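# Install the camshaft into the engine case, gears timed

## Task

Fit the camshaft into the engine case, a free-standing part on the table: push its shaft fully home in the open bearing on the case's front face, so that its large gear engages the small crank gear with correct timing, meaning the small gear's marked tooth sits in either of the two marked gaps of the large gear as they rotate. The case must still be standing upright at the end, and the camshaft must stay installed on its own, without a gripper holding it.

## Robot and tools

ROBOT. Two xArm7 arms, left_arm and right_arm, each carrying a parallel two-finger gripper. The URDF root of left_arm sits at (-0.055, +0.280, 0) m with quat_wxyz (+1.000, 0, 0, +0.020); right_arm's is at (-0.051, -0.351, 0) m with quat_wxyz (+0.995, 0, 0, +0.096). Joint ranges (rad), base to gripper: waist -6.283 to 6.283, shoulder -2.059 to 2.094, upper arm roll -6.283 to 6.283, elbow -0.192 to 3.927, forearm roll -6.283 to 6.283, wrist pitch -1.693 to 3.142, wrist roll -6.283 to 6.283. Load limits (N m): waist 45.5, shoulder 45.5, upper arm roll 27.3, elbow 27.3, forearm roll 27.3, wrist pitch 18.2, wrist roll 18.2; a carried part adds to these. Joint targets move at most 3.14 rad/s, take 0.16 s to get up to speed, and all joints of one arm are slowed together. Elbows cannot fully straighten.

FRAMES. Reported poses use one scene frame: origin on the tabletop midway between the arms, +z up, +x outward over the table, left_arm toward +y. The arm names do not indicate image sides. Each gripper has its own axes: fingers extend along its +z, and they open and close along its y. end_effector_position (link pinch) is the spot between the pads when closed, roughly 2 cm short of the fingertips; closing pushes the tips about 10 mm further along +z. Printed hand positions can be somewhat off, especially when the arm reaches far.

execute_actions(actions). actions is a list of actions run one after another; an empty list only returns the state and images. Each action is a table of up to 15 rows, one row per control step of 1/30 s; if fewer rows are given, the final row is repeated to fill all 15 steps. Every row holds 14 numbers in [-1, 1], covering both arms even if one is idle: left_arm dx, dy, dz, rx, ry, rz, opening, then right_arm in the same order. dx..rz are an offset, not a pose: they are measured in that gripper's own axes from where the gripper was measured when the action began (for a call's first action, the pose in the last result of this scene). All rows refer to that same starting pose, not to the row before. Scale: 1.0 equals 0.6 m for dx, dy, dz and 180 degrees for the rotation; rx, ry, rz together form a single rotation vector. opening is absolute: +1 fully open (0.084 m), -1 closed. Zero offsets keep an arm where it started.

CLIPPING. Each step the commanded gripper pose is limited to 70 mm and 16 degrees away from the measured pose; the arm is then driven there by damped IK, favouring position over orientation. After an action the arm goes no further than its last clipped pose, so large offsets need to be continued in later actions. "Hand target" lines show the pose each arm is now heading for; a "pose unreachable" line names an arm whose command the clearance check altered or blocked.

move(target, speed, blocking). target is one 14-number row laid out like an execute_actions row: per arm an offset in gripper axes from the pose in the latest result that showed one, same scale, plus an absolute opening (sent when the move begins). Grippers travel straight lines that finish together, lasting 0.5 to 10 s; paths needing more are cut at 10 s. Rotation takes the shorter direction. speed is the path's top speed in m/s, 0.002 to 0.5, default 0.25; rotation is capped at twice that in rad/s. Paths ignore obstacles and the other arm, and grippers may lag, drift, or overshoot speed near full reach. Faster moves and targets set deeper past a contact press harder. blocking=false returns after 0.5 s while motion continues; then only wait or stop are accepted until a result reports the end. The "move:" line reports the ending (done, off_target, moving, held, fault) and active limits: limits=paced means a pose was clipped, limits=held means some steps were blocked and the arm may then move faster than speed. Distances to targets are also given; if only one arm is named, the other finished.

wait(seconds): 0 to 10; arms keep their last command, a running move goes on, and it returns early when that move ends. stop: brakes a running move (needs space; fingers keep moving). zoom_image(camera, region): region [x0, y0, x1, y1] in pixels of that camera's latest image, at most 504 by 504. read_manual(section): returns licence text only, "licences". finished_scene(scene): ends the current scene, given its number; irreversible, and the goal must already hold stably.

CAMERAS, in result order: cam_head_left, cam_head_right, cam_left_wrist, cam_right_wrist, each 672x504. Wrist camera frame: +z forward, +x image right, +y image down.

RESULTS. The state line gives, per arm, end_effector_position (m), end_effector_quat_wxyz and velocities (m/s, rad/s). grip_measured is the actual finger opening on the command scale. Action calls add step readings of positions; HELD with an arm label marks steps where part of its command was held back. MOTOR HOT appears from 65 °C; at 80 °C an OVER-TEMPERATURE FAULT brakes that arm until it cools. A TORQUE FAULT (contact torque at a joint's limit) stops the arm, backs the joint off slightly, holds 10 s and drops the rest of the call.

GRIPPING. To hold a part, command an opening well under grip_measured; lower squeezes harder, up to about 24 N per pad for parts up to about 6 cm wide. Closing fast can squeeze too hard or even spring the fingers open. Returning grip_measured still presses lightly; wide parts may slip.

AVOID. Knocking anything off the table, tipping the case, dropping or slamming the camshaft, hard shoves, and arms striking or pushing each other. Held parts may be tugged briefly, and loose ones nudged, so watch for slips. For an arm meant to stay still, send zeros (or the offset back to its wanted pose) and its desired opening.

Each tool is called as name(argument=value, ...) on one line, values as JSON.

## Session

execute_actions(actions=[])

zoom_image(camera="cam_head_left", region=[150, 170, 550, 400])

Scene clock: 0.00 s.
left_arm: end_effector_position=(-0.0277, +0.1544, +0.1096) grip_measured=+1.00 end_effector_quat_wxyz=(+0.634, -0.223, +0.665, +0.325) end_effector_velocity=(-0.000, +0.000, -0.000) end_effector_angular_velocity=(+0.000, -0.000, -0.001) | right_arm: end_effector_position=(+0.4923, -0.2033, +0.2830) grip_measured=+1.00 end_effector_quat_wxyz=(-0.100, +0.726, -0.629, +0.259) end_effector_velocity=(-0.000, +0.000, +0.000) end_effector_angular_velocity=(-0.001, +0.000, +0.001)
Joint positions: left_arm=[-1.716  0.54  -0.335  0.742  0.387  1.861  0.078  0.084] | right_arm=[-0.021 -0.008  0.198  1.097 -0.544  0.738  2.14   0.084]
Joint velocities: left_arm=[-0.001  0.     0.    -0.    -0.    -0.    -0.     0.   ] | right_arm=[ 0.001 -0.001 -0.    -0.    -0.001  0.002 -0.    -0.   ]
Motor temperatures (°C, as the motors report them): left_arm=[34 34 33 34 34 36 34] | right_arm=[39 37 40 34 32 34 36]
Hand target (left_arm): -0.028, +0.154, +0.110; +0.634, -0.223, +0.665, +0.325
Hand target (right_arm): +0.492, -0.203, +0.283; -0.100, +0.726, -0.629, +0.259

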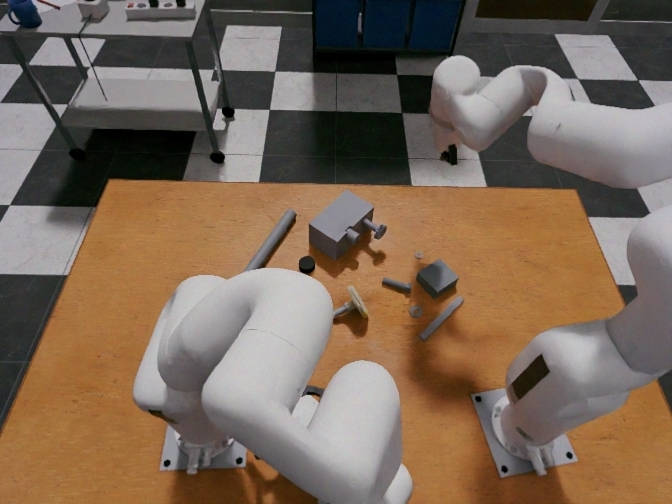

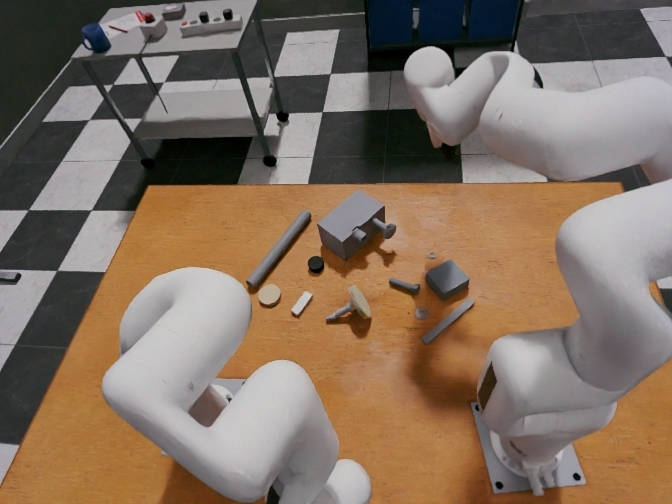

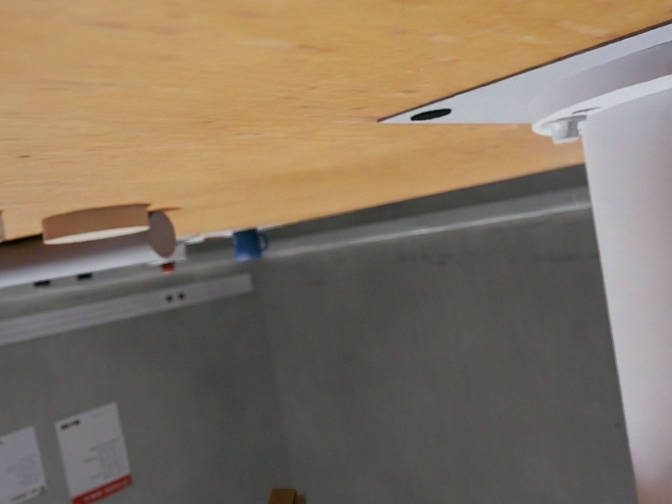

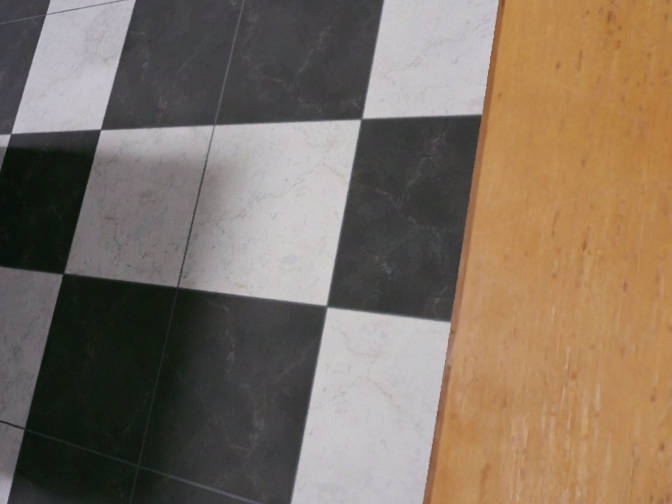

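Region (150, 170, 550, 400) of cam_head_left's 672x504 image, scaled by 1.260, with more detail than that image has; it fills the top 290 rows of this view, and the rest is white.

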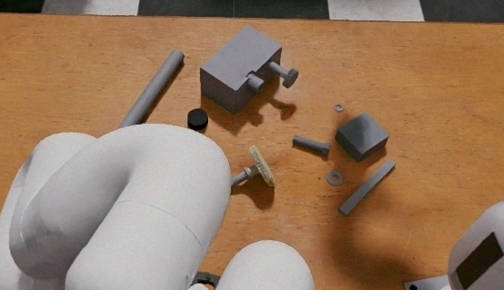

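move(target=[-0.25,0,0.5,0,0,0,1,0,0,0,0,0,0,1])

move(target=[0,0,0,0,0,0,1,-0.473,0.43,-0.22,-0.159,-0.084,0,-0.3])

Scene clock: 22.87 s.
left_arm: end_effector_position=(+0.0026, +0.1835, +0.1299) grip_measured=+1.00 end_effector_quat_wxyz=(+0.637, -0.223, +0.661, +0.328) end_effector_velocity=(+0.000, +0.000, -0.000) end_effector_angular_velocity=(+0.001, +0.000, +0.000) | right_arm: end_effector_position=(+0.4923, -0.2033, +0.2830) grip_measured=+1.00 end_effector_quat_wxyz=(-0.100, +0.726, -0.629, +0.259) end_effector_velocity=(+0.000, +0.000, +0.001) end_effector_angular_velocity=(+0.001, -0.001, +0.000)
Joint positions: left_arm=[-1.67   0.408 -0.332  0.59   0.412  1.835  0.111  0.084] | right_arm=[-0.021 -0.008  0.198  1.097 -0.544  0.738  2.14   0.084]
Joint velocities: left_arm=[ 0.     0.001  0.    -0.     0.    -0.     0.     0.   ] | right_arm=[ 0.    -0.001  0.    -0.     0.    -0.001  0.     0.   ]
Motor temperatures (°C, as the motors report them): left_arm=[34 34 33 34 34 36 34] | right_arm=[39 38 40 36 32 34 36]
Hand target (left_arm): +0.003, +0.184, +0.130; +0.637, -0.223, +0.661, +0.328
Hand target (right_arm): +0.492, -0.203, +0.283; -0.100, +0.726, -0.629, +0.259
Off the commanded pose (left_arm): 0.289 m, 1 deg; position clipped at the last step of the last action.
Off the commanded pose (right_arm): 0.000 m, 0 deg.
move: held (left_arm); limits=paced,held; held on 37 of 50 steps (left_arm), including the last (left_arm)
pose unreachable (left arm): on one or more control steps of this call, first in action 0 (counted from 0), this arm could not follow its commanded pose, so it was not sent that pose on those steps. On the call's last step it was still not sent that pose. It may still have moved: this result reports where it is.
cause: the commanded pose would bring two parts of the arm too close to each other (its gripper and another part of the arm, with joints 1 (waist) to 7 (wrist roll) between them).

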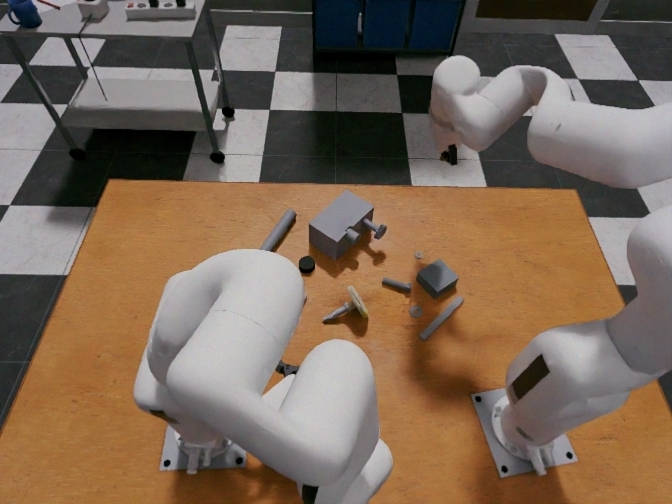

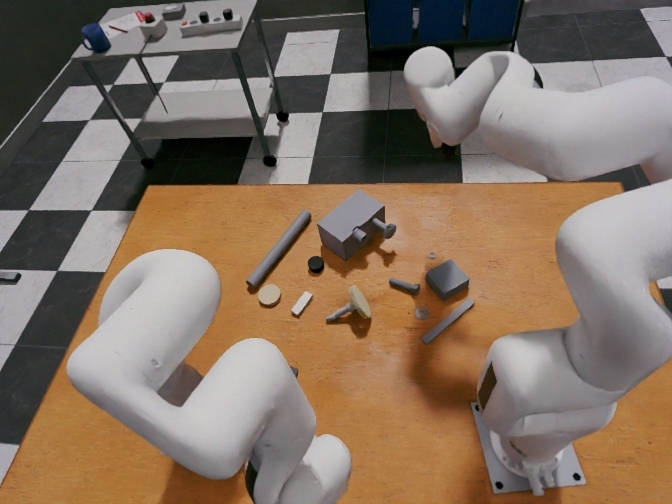

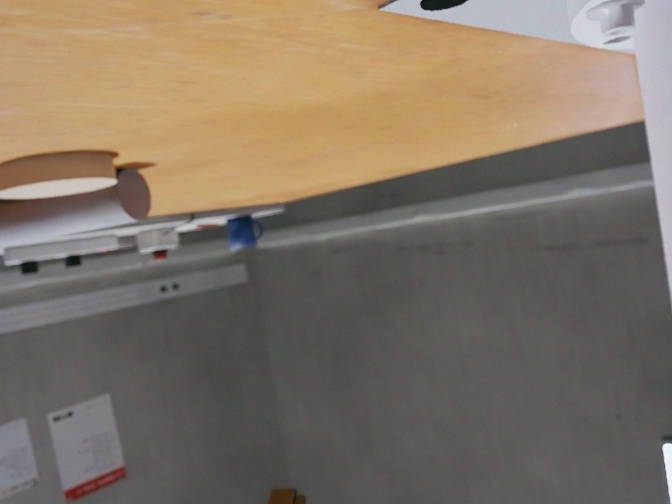

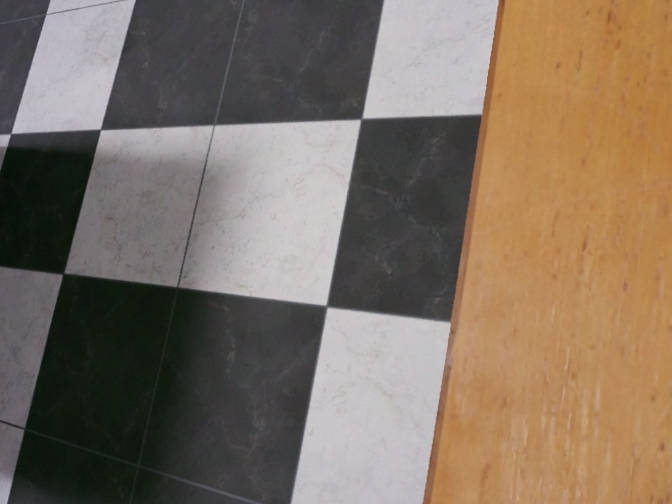

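Scene clock: 25.17 s.
left_arm: end_effector_position=(+0.0026, +0.1835, +0.1299) grip_measured=+1.00 end_effector_quat_wxyz=(+0.637, -0.223, +0.661, +0.328) end_effector_velocity=(-0.000, -0.000, -0.000) end_effector_angular_velocity=(+0.002, +0.000, -0.002) | right_arm: end_effector_position=(+0.1844, +0.0472, +0.2028) grip_measured=-0.32 end_effector_quat_wxyz=(-0.001, +0.755, -0.656, -0.001) end_effector_velocity=(-0.002, +0.002, -0.000) end_effector_angular_velocity=(+0.001, +0.001, +0.002)
Joint positions: left_arm=[-1.67   0.408 -0.332  0.59   0.412  1.835  0.111  0.084] | right_arm=[ 0.319 -0.004  0.525  1.038  0.004  1.04   2.465  0.03 ]
Joint velocities: left_arm=[-0.001  0.001 -0.001  0.     0.     0.     0.001  0.   ] | right_arm=[ 0.003  0.003  0.003  0.003 -0.    -0.     0.004 -0.   ]
Motor temperatures (°C, as the motors report them): left_arm=[34 34 33 34 34 36 34] | right_arm=[39 38 40 36 32 34 36]
Hand target (left_arm): +0.003, +0.184, +0.130; +0.637, -0.223, +0.661, +0.328
Hand target (right_arm): +0.184, +0.047, +0.203; -0.001, +0.755, -0.655, -0.001
Off the commanded pose (left_arm): 0.000 m, 0 deg.
Off the commanded pose (right_arm): 0.002 m, 0 deg.
move: done

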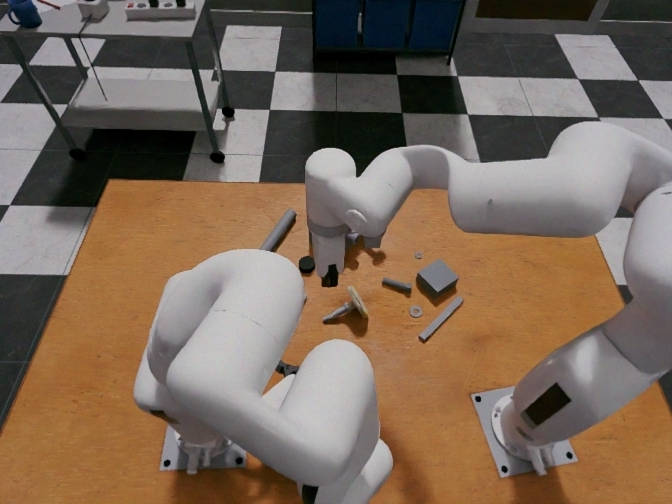

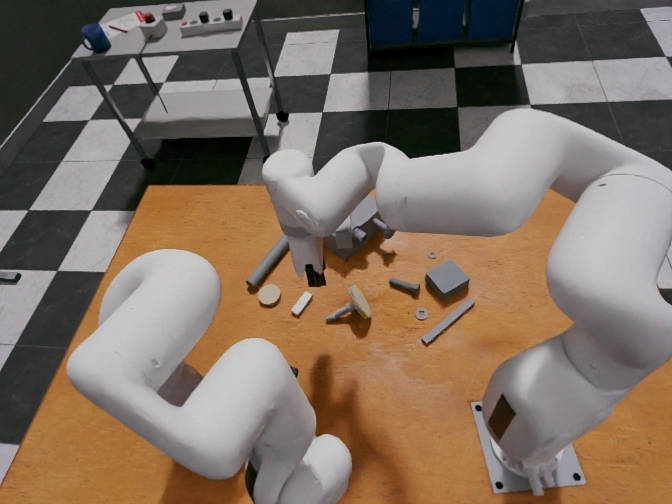

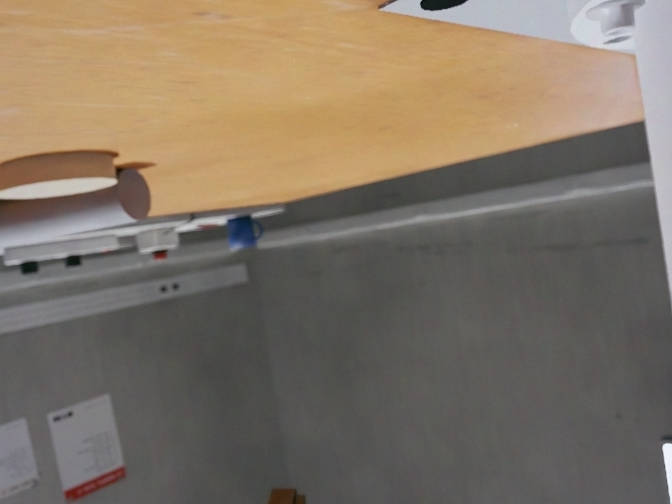

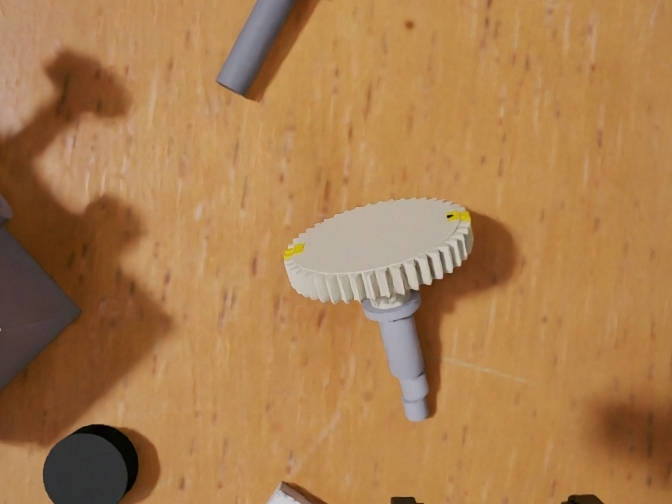

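move(target=[0,0,0,0,0,0,1,0.091,-0.023,0.13,0,0,-0.578,-0.3])

move(target=[0,0,0,0,0,0,1,0,-0.043,0,-0.155,0,0,-0.3])

Scene clock: 37.07 s.
left_arm: end_effector_position=(+0.0026, +0.1835, +0.1299) grip_measured=+1.00 end_effector_quat_wxyz=(+0.637, -0.223, +0.661, +0.328) end_effector_velocity=(+0.000, +0.000, +0.000) end_effector_angular_velocity=(-0.000, -0.000, +0.001) | right_arm: end_effector_position=(+0.2051, -0.0048, +0.1248) grip_measured=-0.32 end_effector_quat_wxyz=(-0.001, +0.982, +0.191, +0.000) end_effector_velocity=(-0.000, -0.000, -0.001) end_effector_angular_velocity=(+0.003, +0.004, +0.013)
Joint positions: left_arm=[-1.67   0.408 -0.332  0.59   0.412  1.835  0.111  0.084] | right_arm=[ 0.275  0.009  0.467  0.807 -0.004  0.798  0.552  0.03 ]
Joint velocities: left_arm=[ 0.001 -0.001  0.    -0.    -0.     0.     0.     0.   ] | right_arm=[-0.001 -0.    -0.001 -0.002  0.007 -0.002 -0.02   0.   ]
Motor temperatures (°C, as the motors report them): left_arm=[34 34 33 34 34 36 34] | right_arm=[39 38 40 36 32 34 36]
Hand target (left_arm): +0.003, +0.184, +0.130; +0.637, -0.223, +0.661, +0.328
Hand target (right_arm): +0.205, -0.005, +0.125; -0.001, +0.981, +0.192, -0.000
Off the commanded pose (left_arm): 0.000 m, 0 deg.
Off the commanded pose (right_arm): 0.001 m, 0 deg.
move: done

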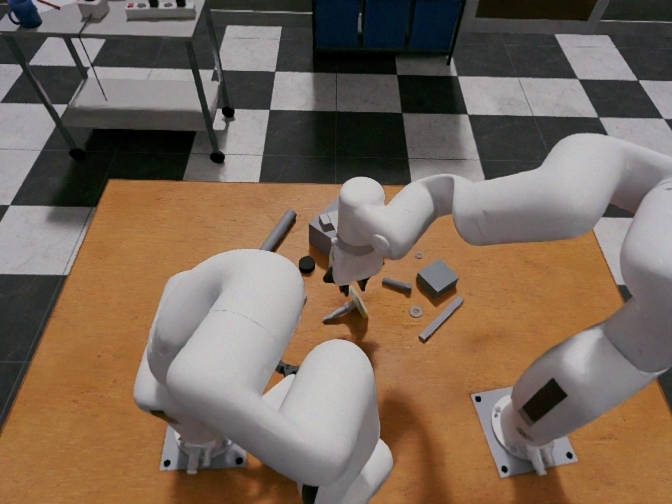

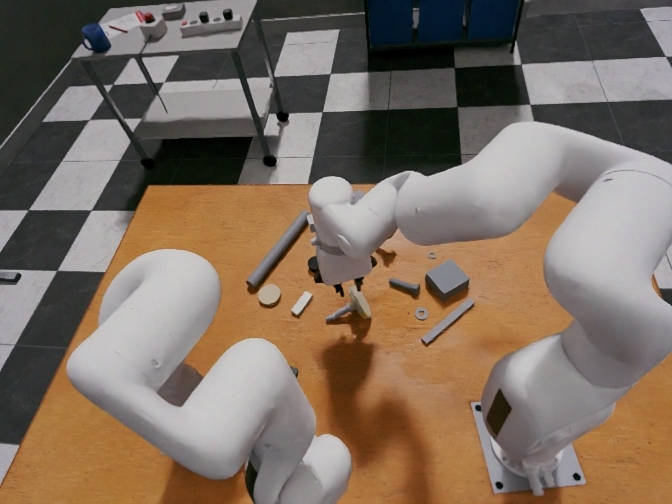

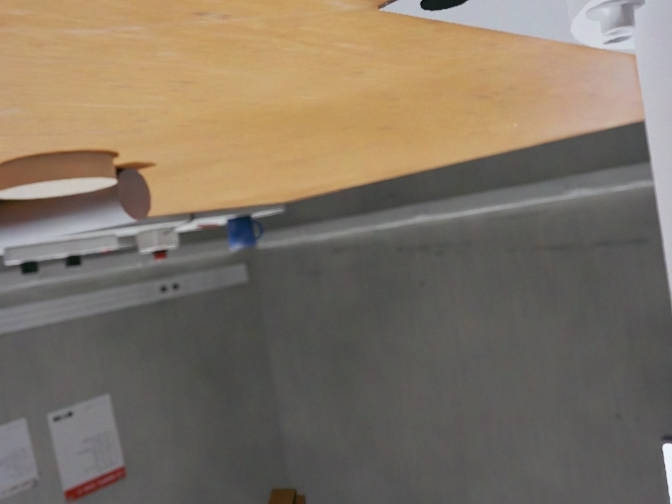

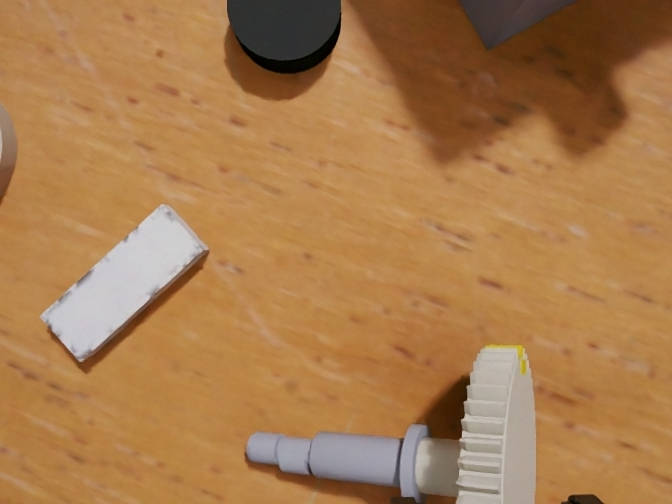

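Scene clock: 38.70 s.
left_arm: end_effector_position=(+0.0026, +0.1835, +0.1299) grip_measured=+1.00 end_effector_quat_wxyz=(+0.637, -0.223, +0.661, +0.328) end_effector_velocity=(+0.000, -0.000, +0.000) end_effector_angular_velocity=(-0.000, -0.001, -0.002) | right_arm: end_effector_position=(+0.1958, +0.0192, +0.1247) grip_measured=-0.32 end_effector_quat_wxyz=(+0.235, +0.953, +0.186, +0.046) end_effector_velocity=(-0.001, +0.001, +0.000) end_effector_angular_velocity=(-0.011, -0.000, -0.001)
Joint positions: left_arm=[-1.67   0.408 -0.332  0.59   0.412  1.835  0.111  0.084] | right_arm=[ 0.496  0.336  0.513  1.194 -0.501  1.317  1.055  0.03 ]
Joint velocities: left_arm=[-0.001 -0.     0.001 -0.     0.002  0.     0.     0.   ] | right_arm=[ 0.008  0.012 -0.     0.015 -0.004  0.018  0.005  0.   ]
Motor temperatures (°C, as the motors report them): left_arm=[34 34 33 34 34 36 34] | right_arm=[39 38 40 36 32 34 36]
Hand target (left_arm): +0.003, +0.184, +0.130; +0.637, -0.223, +0.661, +0.328
Hand target (right_arm): +0.196, +0.019, +0.125; +0.236, +0.953, +0.186, +0.045
Off the commanded pose (left_arm): 0.000 m, 0 deg.
Off the commanded pose (right_arm): 0.000 m, 0 deg.
move: done

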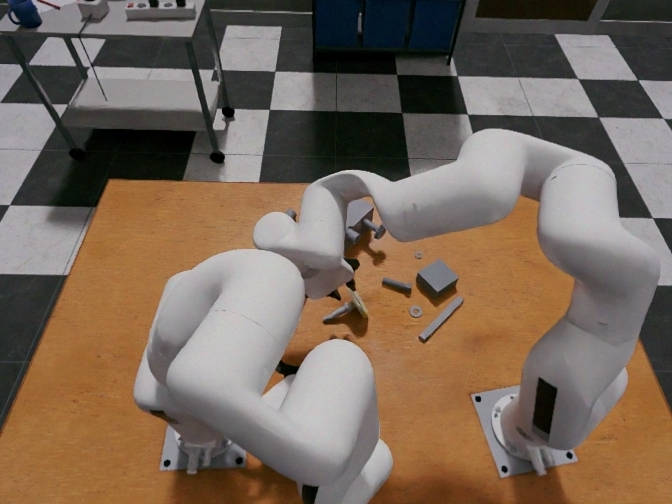

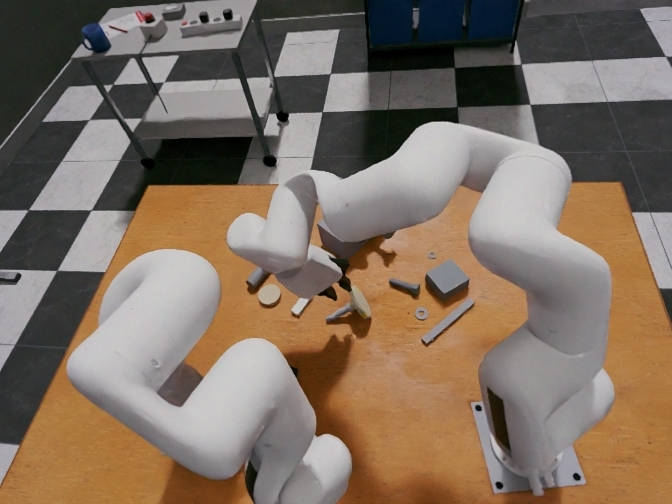

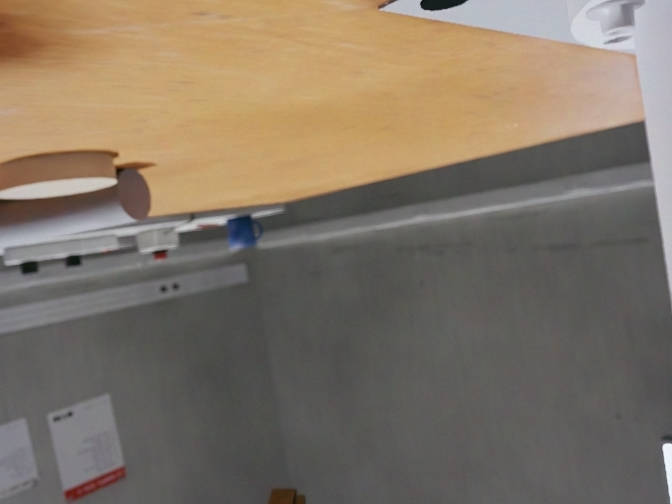

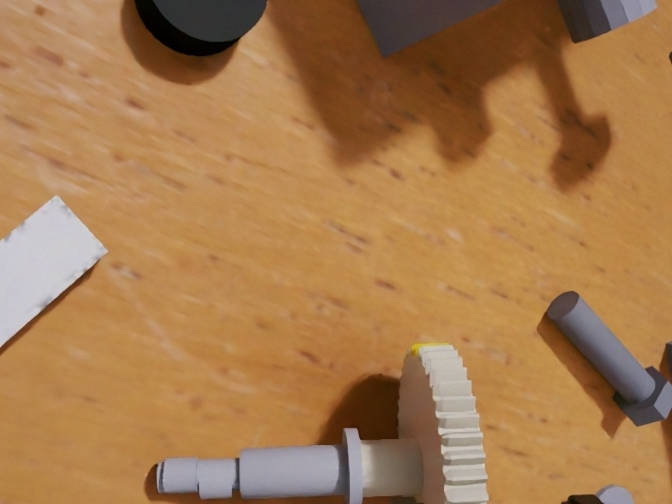

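move(target=[0,0,0,0,0,0,1,-0.008,0.002,0.05,0,0,0,-0.3], speed=0.08)

move(target=[0,0,0,0,0,0,1,0,0,0.058,0,0,0,-0.3], speed=0.05)

move(target=[0,0,0,0,0,0,1,0,0,0,0,0,0,-1])

move(target=[0,0,0,0,0,0,1,0,0,-0.167,0.155,0,0,-1], speed=0.12)

move(target=[0,0,0,0,0,0,1,-0.01,0.175,-0.06,0,0,0.333,-1], speed=0.2)

Scene clock: 52.53 s.
left_arm: end_effector_position=(+0.0026, +0.1835, +0.1299) grip_measured=+1.00 end_effector_quat_wxyz=(+0.637, -0.223, +0.661, +0.328) end_effector_velocity=(-0.000, -0.000, -0.000) end_effector_angular_velocity=(+0.001, +0.000, -0.002) | right_arm: end_effector_position=(+0.1968, +0.0037, +0.0991) grip_measured=-0.32 end_effector_quat_wxyz=(+0.235, +0.953, +0.186, +0.046) end_effector_velocity=(+0.000, -0.001, -0.002) end_effector_angular_velocity=(+0.001, -0.002, +0.001)
Joint positions: left_arm=[-1.67   0.408 -0.332  0.59   0.412  1.835  0.111  0.084] | right_arm=[ 0.479  0.336  0.502  1.115 -0.522  1.238  1.072  0.03 ]
Joint velocities: left_arm=[-0.001  0.001 -0.001  0.     0.001  0.     0.     0.   ] | right_arm=[-0.001 -0.001 -0.002 -0.008 -0.004 -0.009  0.003  0.   ]
Motor temperatures (°C, as the motors report them): left_arm=[34 34 33 34 34 36 34] | right_arm=[39 38 40 36 32 34 36]
Hand target (left_arm): +0.003, +0.184, +0.130; +0.637, -0.223, +0.661, +0.328
Hand target (right_arm): +0.197, +0.003, +0.099; +0.235, +0.953, +0.186, +0.046
Off the commanded pose (left_arm): 0.000 m, 0 deg.
Off the commanded pose (right_arm): 0.001 m, 0 deg.
move: done

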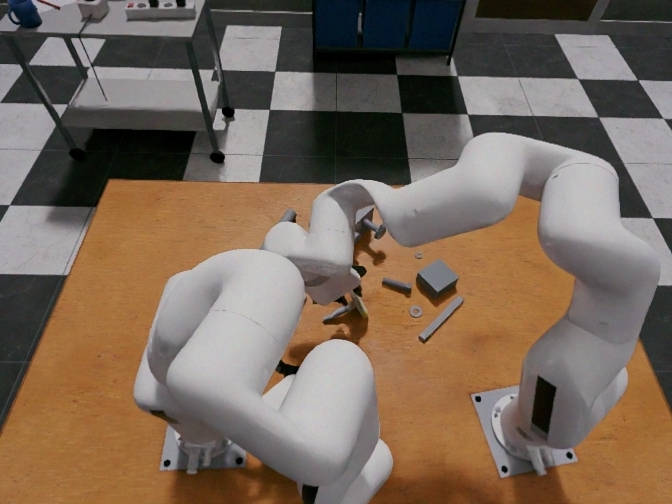

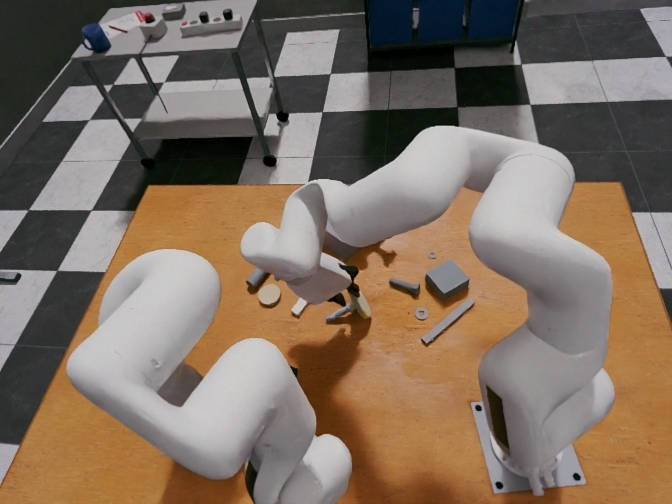

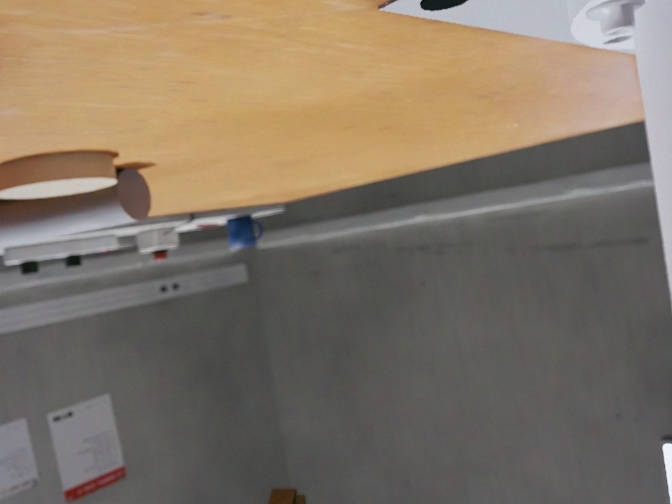

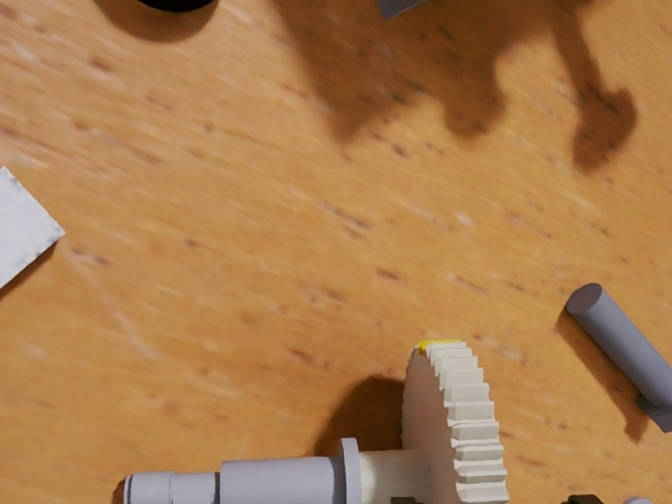

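Scene clock: 53.67 s.
left_arm: end_effector_position=(+0.0026, +0.1835, +0.1299) grip_measured=+1.00 end_effector_quat_wxyz=(+0.637, -0.223, +0.661, +0.328) end_effector_velocity=(-0.000, +0.000, -0.000) end_effector_angular_velocity=(+0.001, +0.000, -0.001) | right_arm: end_effector_position=(+0.2027, -0.0111, +0.0686) grip_measured=-0.32 end_effector_quat_wxyz=(+0.235, +0.953, +0.186, +0.046) end_effector_velocity=(+0.001, -0.001, -0.002) end_effector_angular_velocity=(+0.001, -0.001, -0.000)
Joint positions: left_arm=[-1.67   0.408 -0.332  0.59   0.412  1.835  0.111  0.084] | right_arm=[ 0.463  0.363  0.48   1.053 -0.564  1.153  1.096  0.03 ]
Joint velocities: left_arm=[-0.002  0.001  0.     0.    -0.001 -0.     0.     0.   ] | right_arm=[-0.001  0.003 -0.002 -0.004 -0.004 -0.007  0.002  0.   ]
Motor temperatures (°C, as the motors report them): left_arm=[34 34 33 34 34 36 34] | right_arm=[39 38 40 36 32 34 36]
Hand target (left_arm): +0.003, +0.184, +0.130; +0.637, -0.223, +0.661, +0.328
Hand target (right_arm): +0.203, -0.011, +0.068; +0.235, +0.953, +0.186, +0.046
Off the commanded pose (left_arm): 0.000 m, 0 deg.
Off the commanded pose (right_arm): 0.000 m, 0 deg.
move: done

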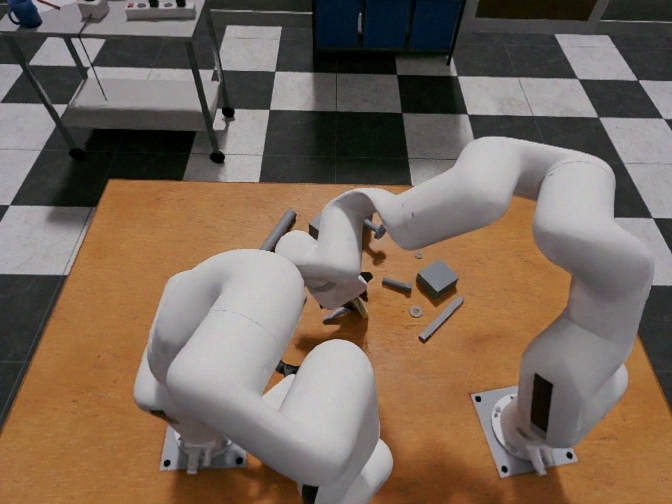

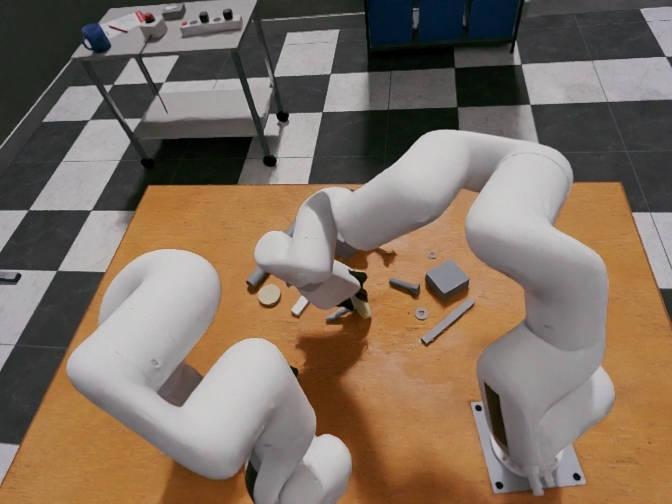

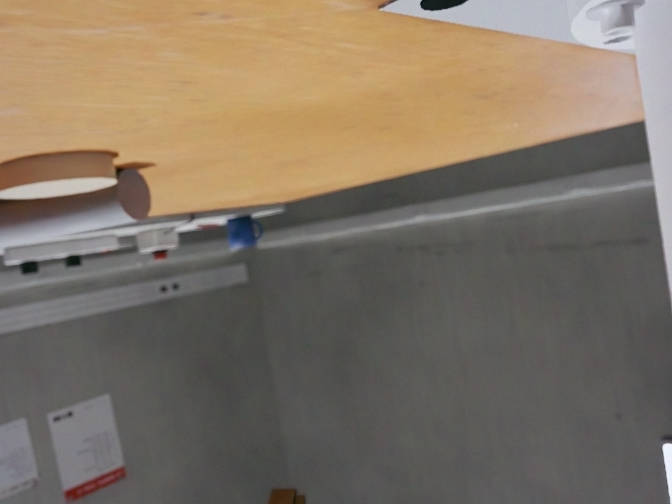

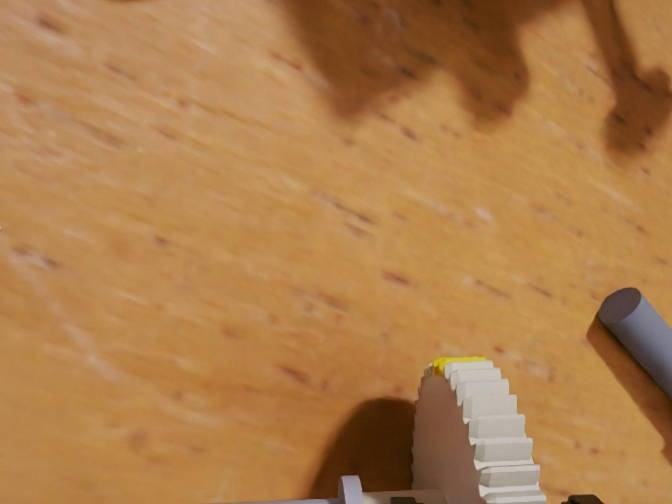

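Scene clock: 54.17 s.
left_arm: end_effector_position=(+0.0026, +0.1835, +0.1299) grip_measured=+1.00 end_effector_quat_wxyz=(+0.637, -0.223, +0.661, +0.328) end_effector_velocity=(-0.000, -0.000, +0.000) end_effector_angular_velocity=(-0.000, +0.000, -0.001) | right_arm: end_effector_position=(+0.2027, -0.0109, +0.0688) grip_measured=-0.70 end_effector_quat_wxyz=(+0.235, +0.953, +0.186, +0.046) end_effector_velocity=(+0.000, -0.000, +0.000) end_effector_angular_velocity=(-0.000, -0.001, -0.001)
Joint positions: left_arm=[-1.67   0.408 -0.332  0.59   0.412  1.835  0.111  0.084] | right_arm=[ 0.463  0.363  0.48   1.053 -0.564  1.153  1.096  0.013]
Joint velocities: left_arm=[-0.001 -0.001 -0.    -0.    -0.001  0.     0.     0.   ] | right_arm=[-0.    -0.001 -0.    -0.001  0.     0.     0.     0.   ]
Motor temperatures (°C, as the motors report them): left_arm=[34 34 33 34 34 36 34] | right_arm=[39 38 40 36 32 34 36]
Hand target (left_arm): +0.003, +0.184, +0.130; +0.637, -0.223, +0.661, +0.328
Hand target (right_arm): +0.203, -0.011, +0.069; +0.235, +0.953, +0.186, +0.046
Off the commanded pose (left_arm): 0.000 m, 0 deg.
Off the commanded pose (right_arm): 0.000 m, 0 deg.
move: done

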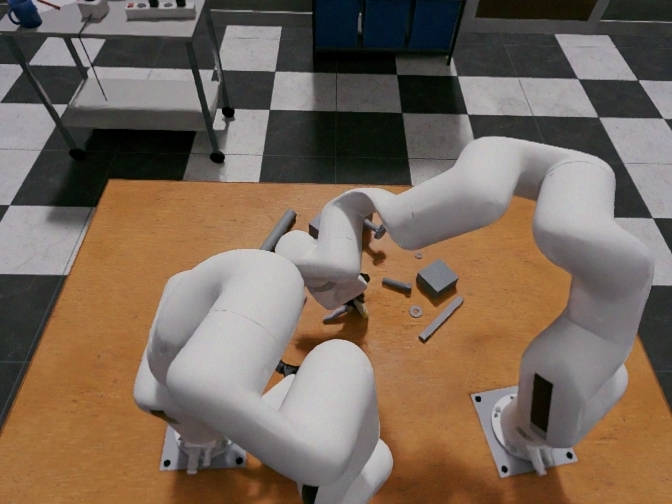

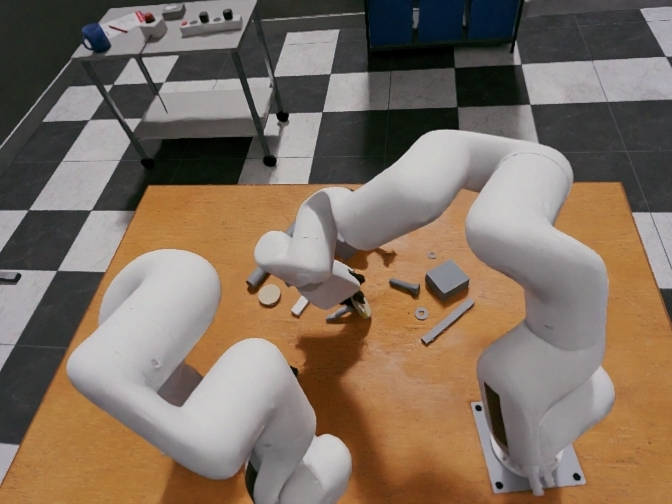

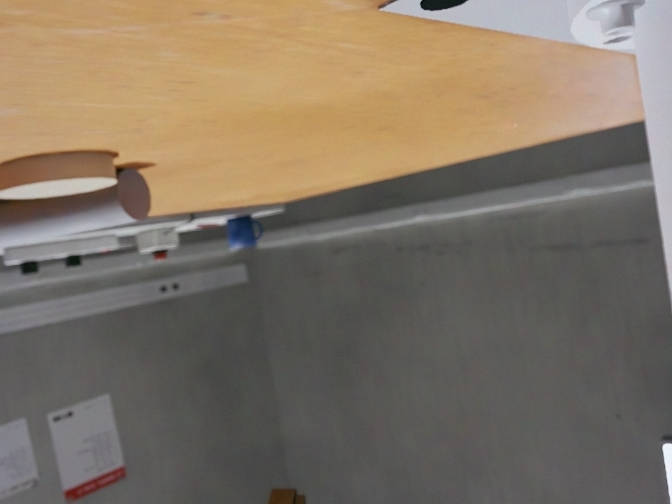

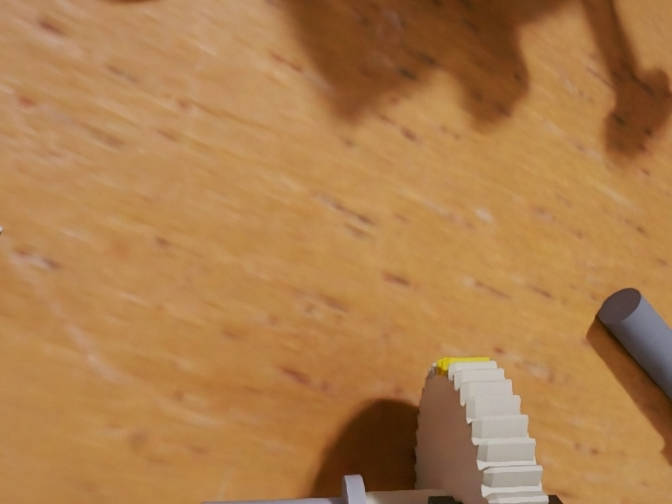

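Scene clock: 56.67 s.
left_arm: end_effector_position=(+0.0026, +0.1835, +0.1299) grip_measured=+1.00 end_effector_quat_wxyz=(+0.637, -0.223, +0.661, +0.328) end_effector_velocity=(+0.000, -0.000, -0.000) end_effector_angular_velocity=(-0.000, -0.000, -0.001) | right_arm: end_effector_position=(+0.1856, +0.0320, +0.1574) grip_measured=-0.73 end_effector_quat_wxyz=(-0.001, +0.982, +0.191, +0.001) end_effector_velocity=(-0.000, +0.001, +0.002) end_effector_angular_velocity=(+0.015, +0.006, +0.001)
Joint positions: left_arm=[-1.67   0.408 -0.332  0.59   0.412  1.835  0.111  0.084] | right_arm=[ 0.285  0.015  0.542  0.918 -0.009  0.902  0.641  0.012]
Joint velocities: left_arm=[ 0.001  0.    -0.     0.     0.001  0.    -0.     0.   ] | right_arm=[-0.003 -0.008 -0.002 -0.004  0.023 -0.006 -0.02  -0.   ]
Motor temperatures (°C, as the motors report them): left_arm=[34 34 33 34 34 36 34] | right_arm=[39 38 40 36 32 34 36]
Hand target (left_arm): +0.003, +0.184, +0.130; +0.637, -0.223, +0.661, +0.328
Hand target (right_arm): +0.186, +0.032, +0.158; -0.002, +0.982, +0.191, +0.001
Off the commanded pose (left_arm): 0.000 m, 0 deg.
Off the commanded pose (right_arm): 0.000 m, 0 deg.
move: done

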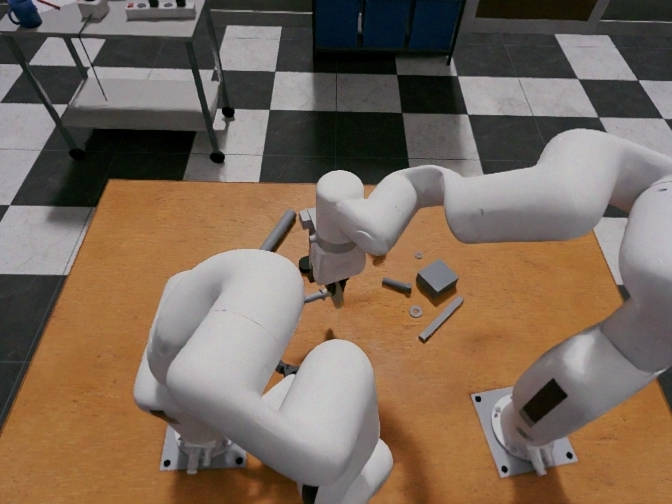

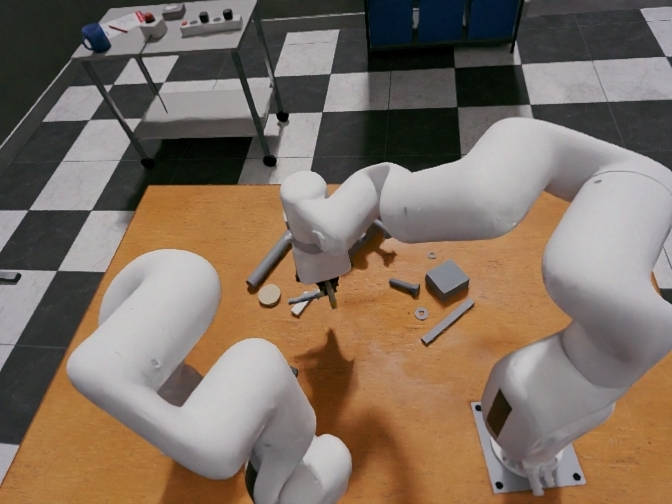

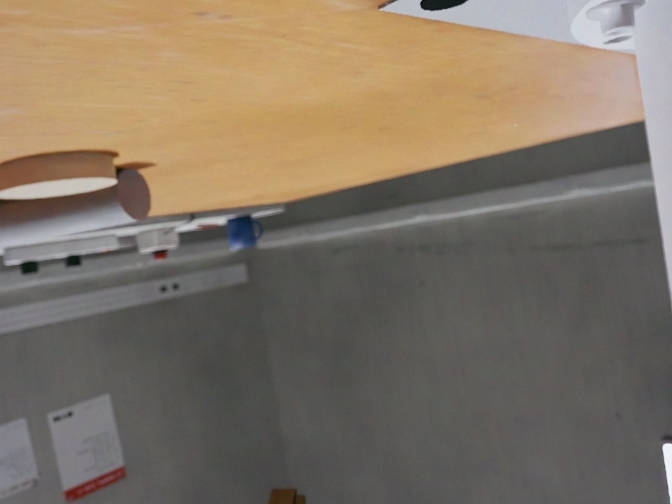

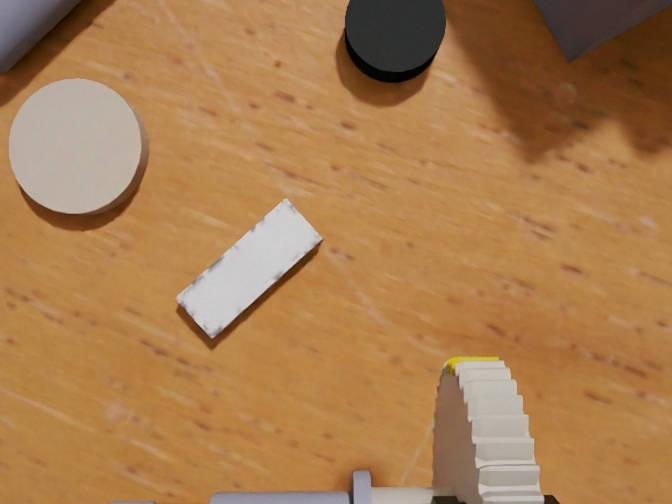

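Scene clock: 59.80 s.
left_arm: end_effector_position=(+0.0026, +0.1835, +0.1299) grip_measured=+1.00 end_effector_quat_wxyz=(+0.637, -0.223, +0.661, +0.328) end_effector_velocity=(-0.000, -0.000, +0.000) end_effector_angular_velocity=(-0.004, +0.000, -0.000) | right_arm: end_effector_position=(+0.2191, -0.0678, +0.1931) grip_measured=-0.73 end_effector_quat_wxyz=(-0.001, +0.946, -0.324, +0.000) end_effector_velocity=(+0.000, -0.001, +0.000) end_effector_angular_velocity=(-0.002, +0.001, -0.013)
Joint positions: left_arm=[-1.67   0.408 -0.332  0.59   0.412  1.835  0.111  0.084] | right_arm=[ 0.144 -0.255  0.449  0.773  0.131  1.005  1.364  0.012]
Joint velocities: left_arm=[ 0.001 -0.004 -0.002 -0.    -0.     0.    -0.     0.   ] | right_arm=[-0.003 -0.002 -0.    -0.001 -0.     0.003  0.01  -0.   ]
Motor temperatures (°C, as the motors report them): left_arm=[34 34 33 34 34 36 34] | right_arm=[39 38 40 36 32 34 36]
Hand target (left_arm): +0.003, +0.184, +0.130; +0.637, -0.223, +0.661, +0.328
Hand target (right_arm): +0.219, -0.068, +0.193; -0.001, +0.946, -0.325, +0.000
Off the commanded pose (left_arm): 0.000 m, 0 deg.
Off the commanded pose (right_arm): 0.000 m, 0 deg.
move: done

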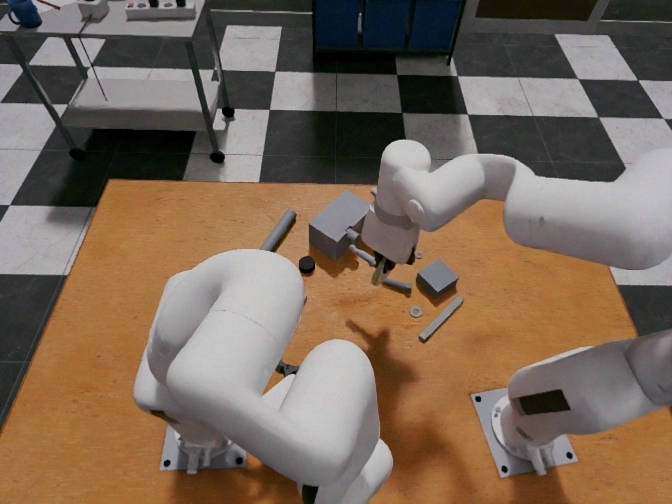

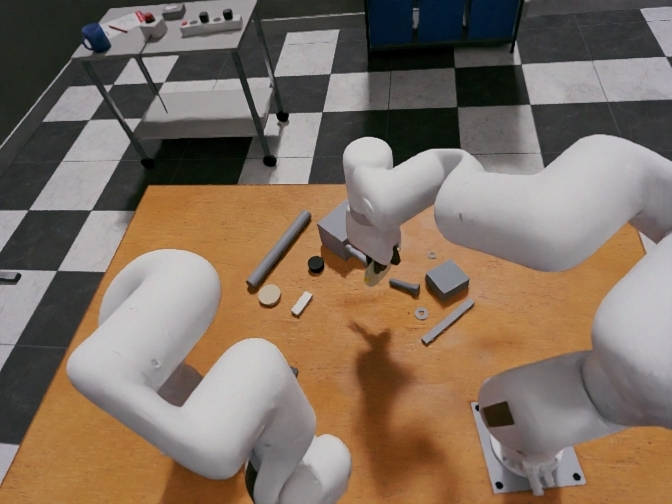

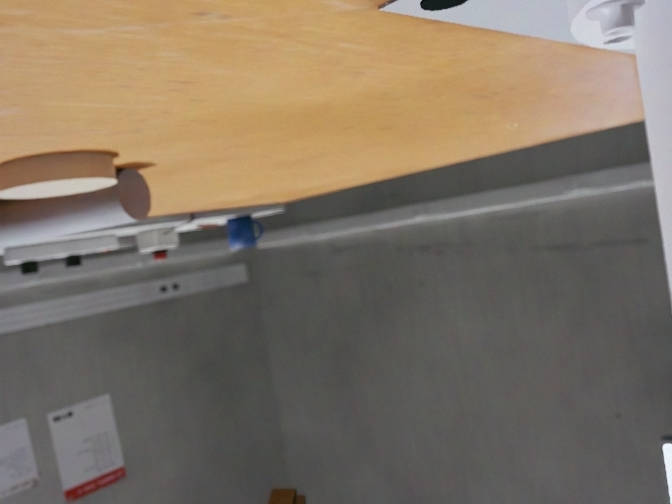

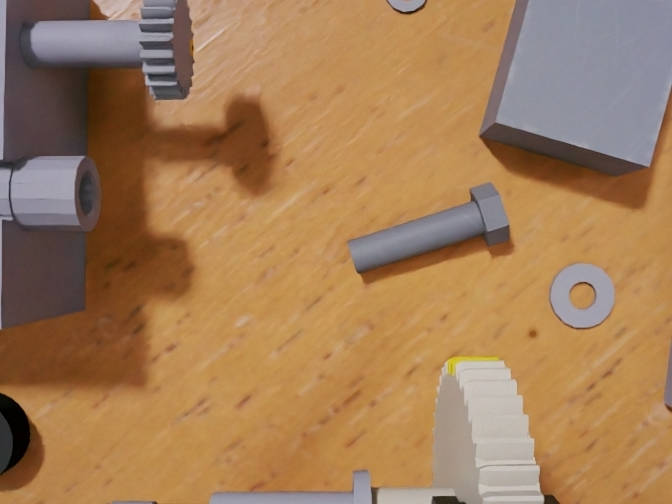

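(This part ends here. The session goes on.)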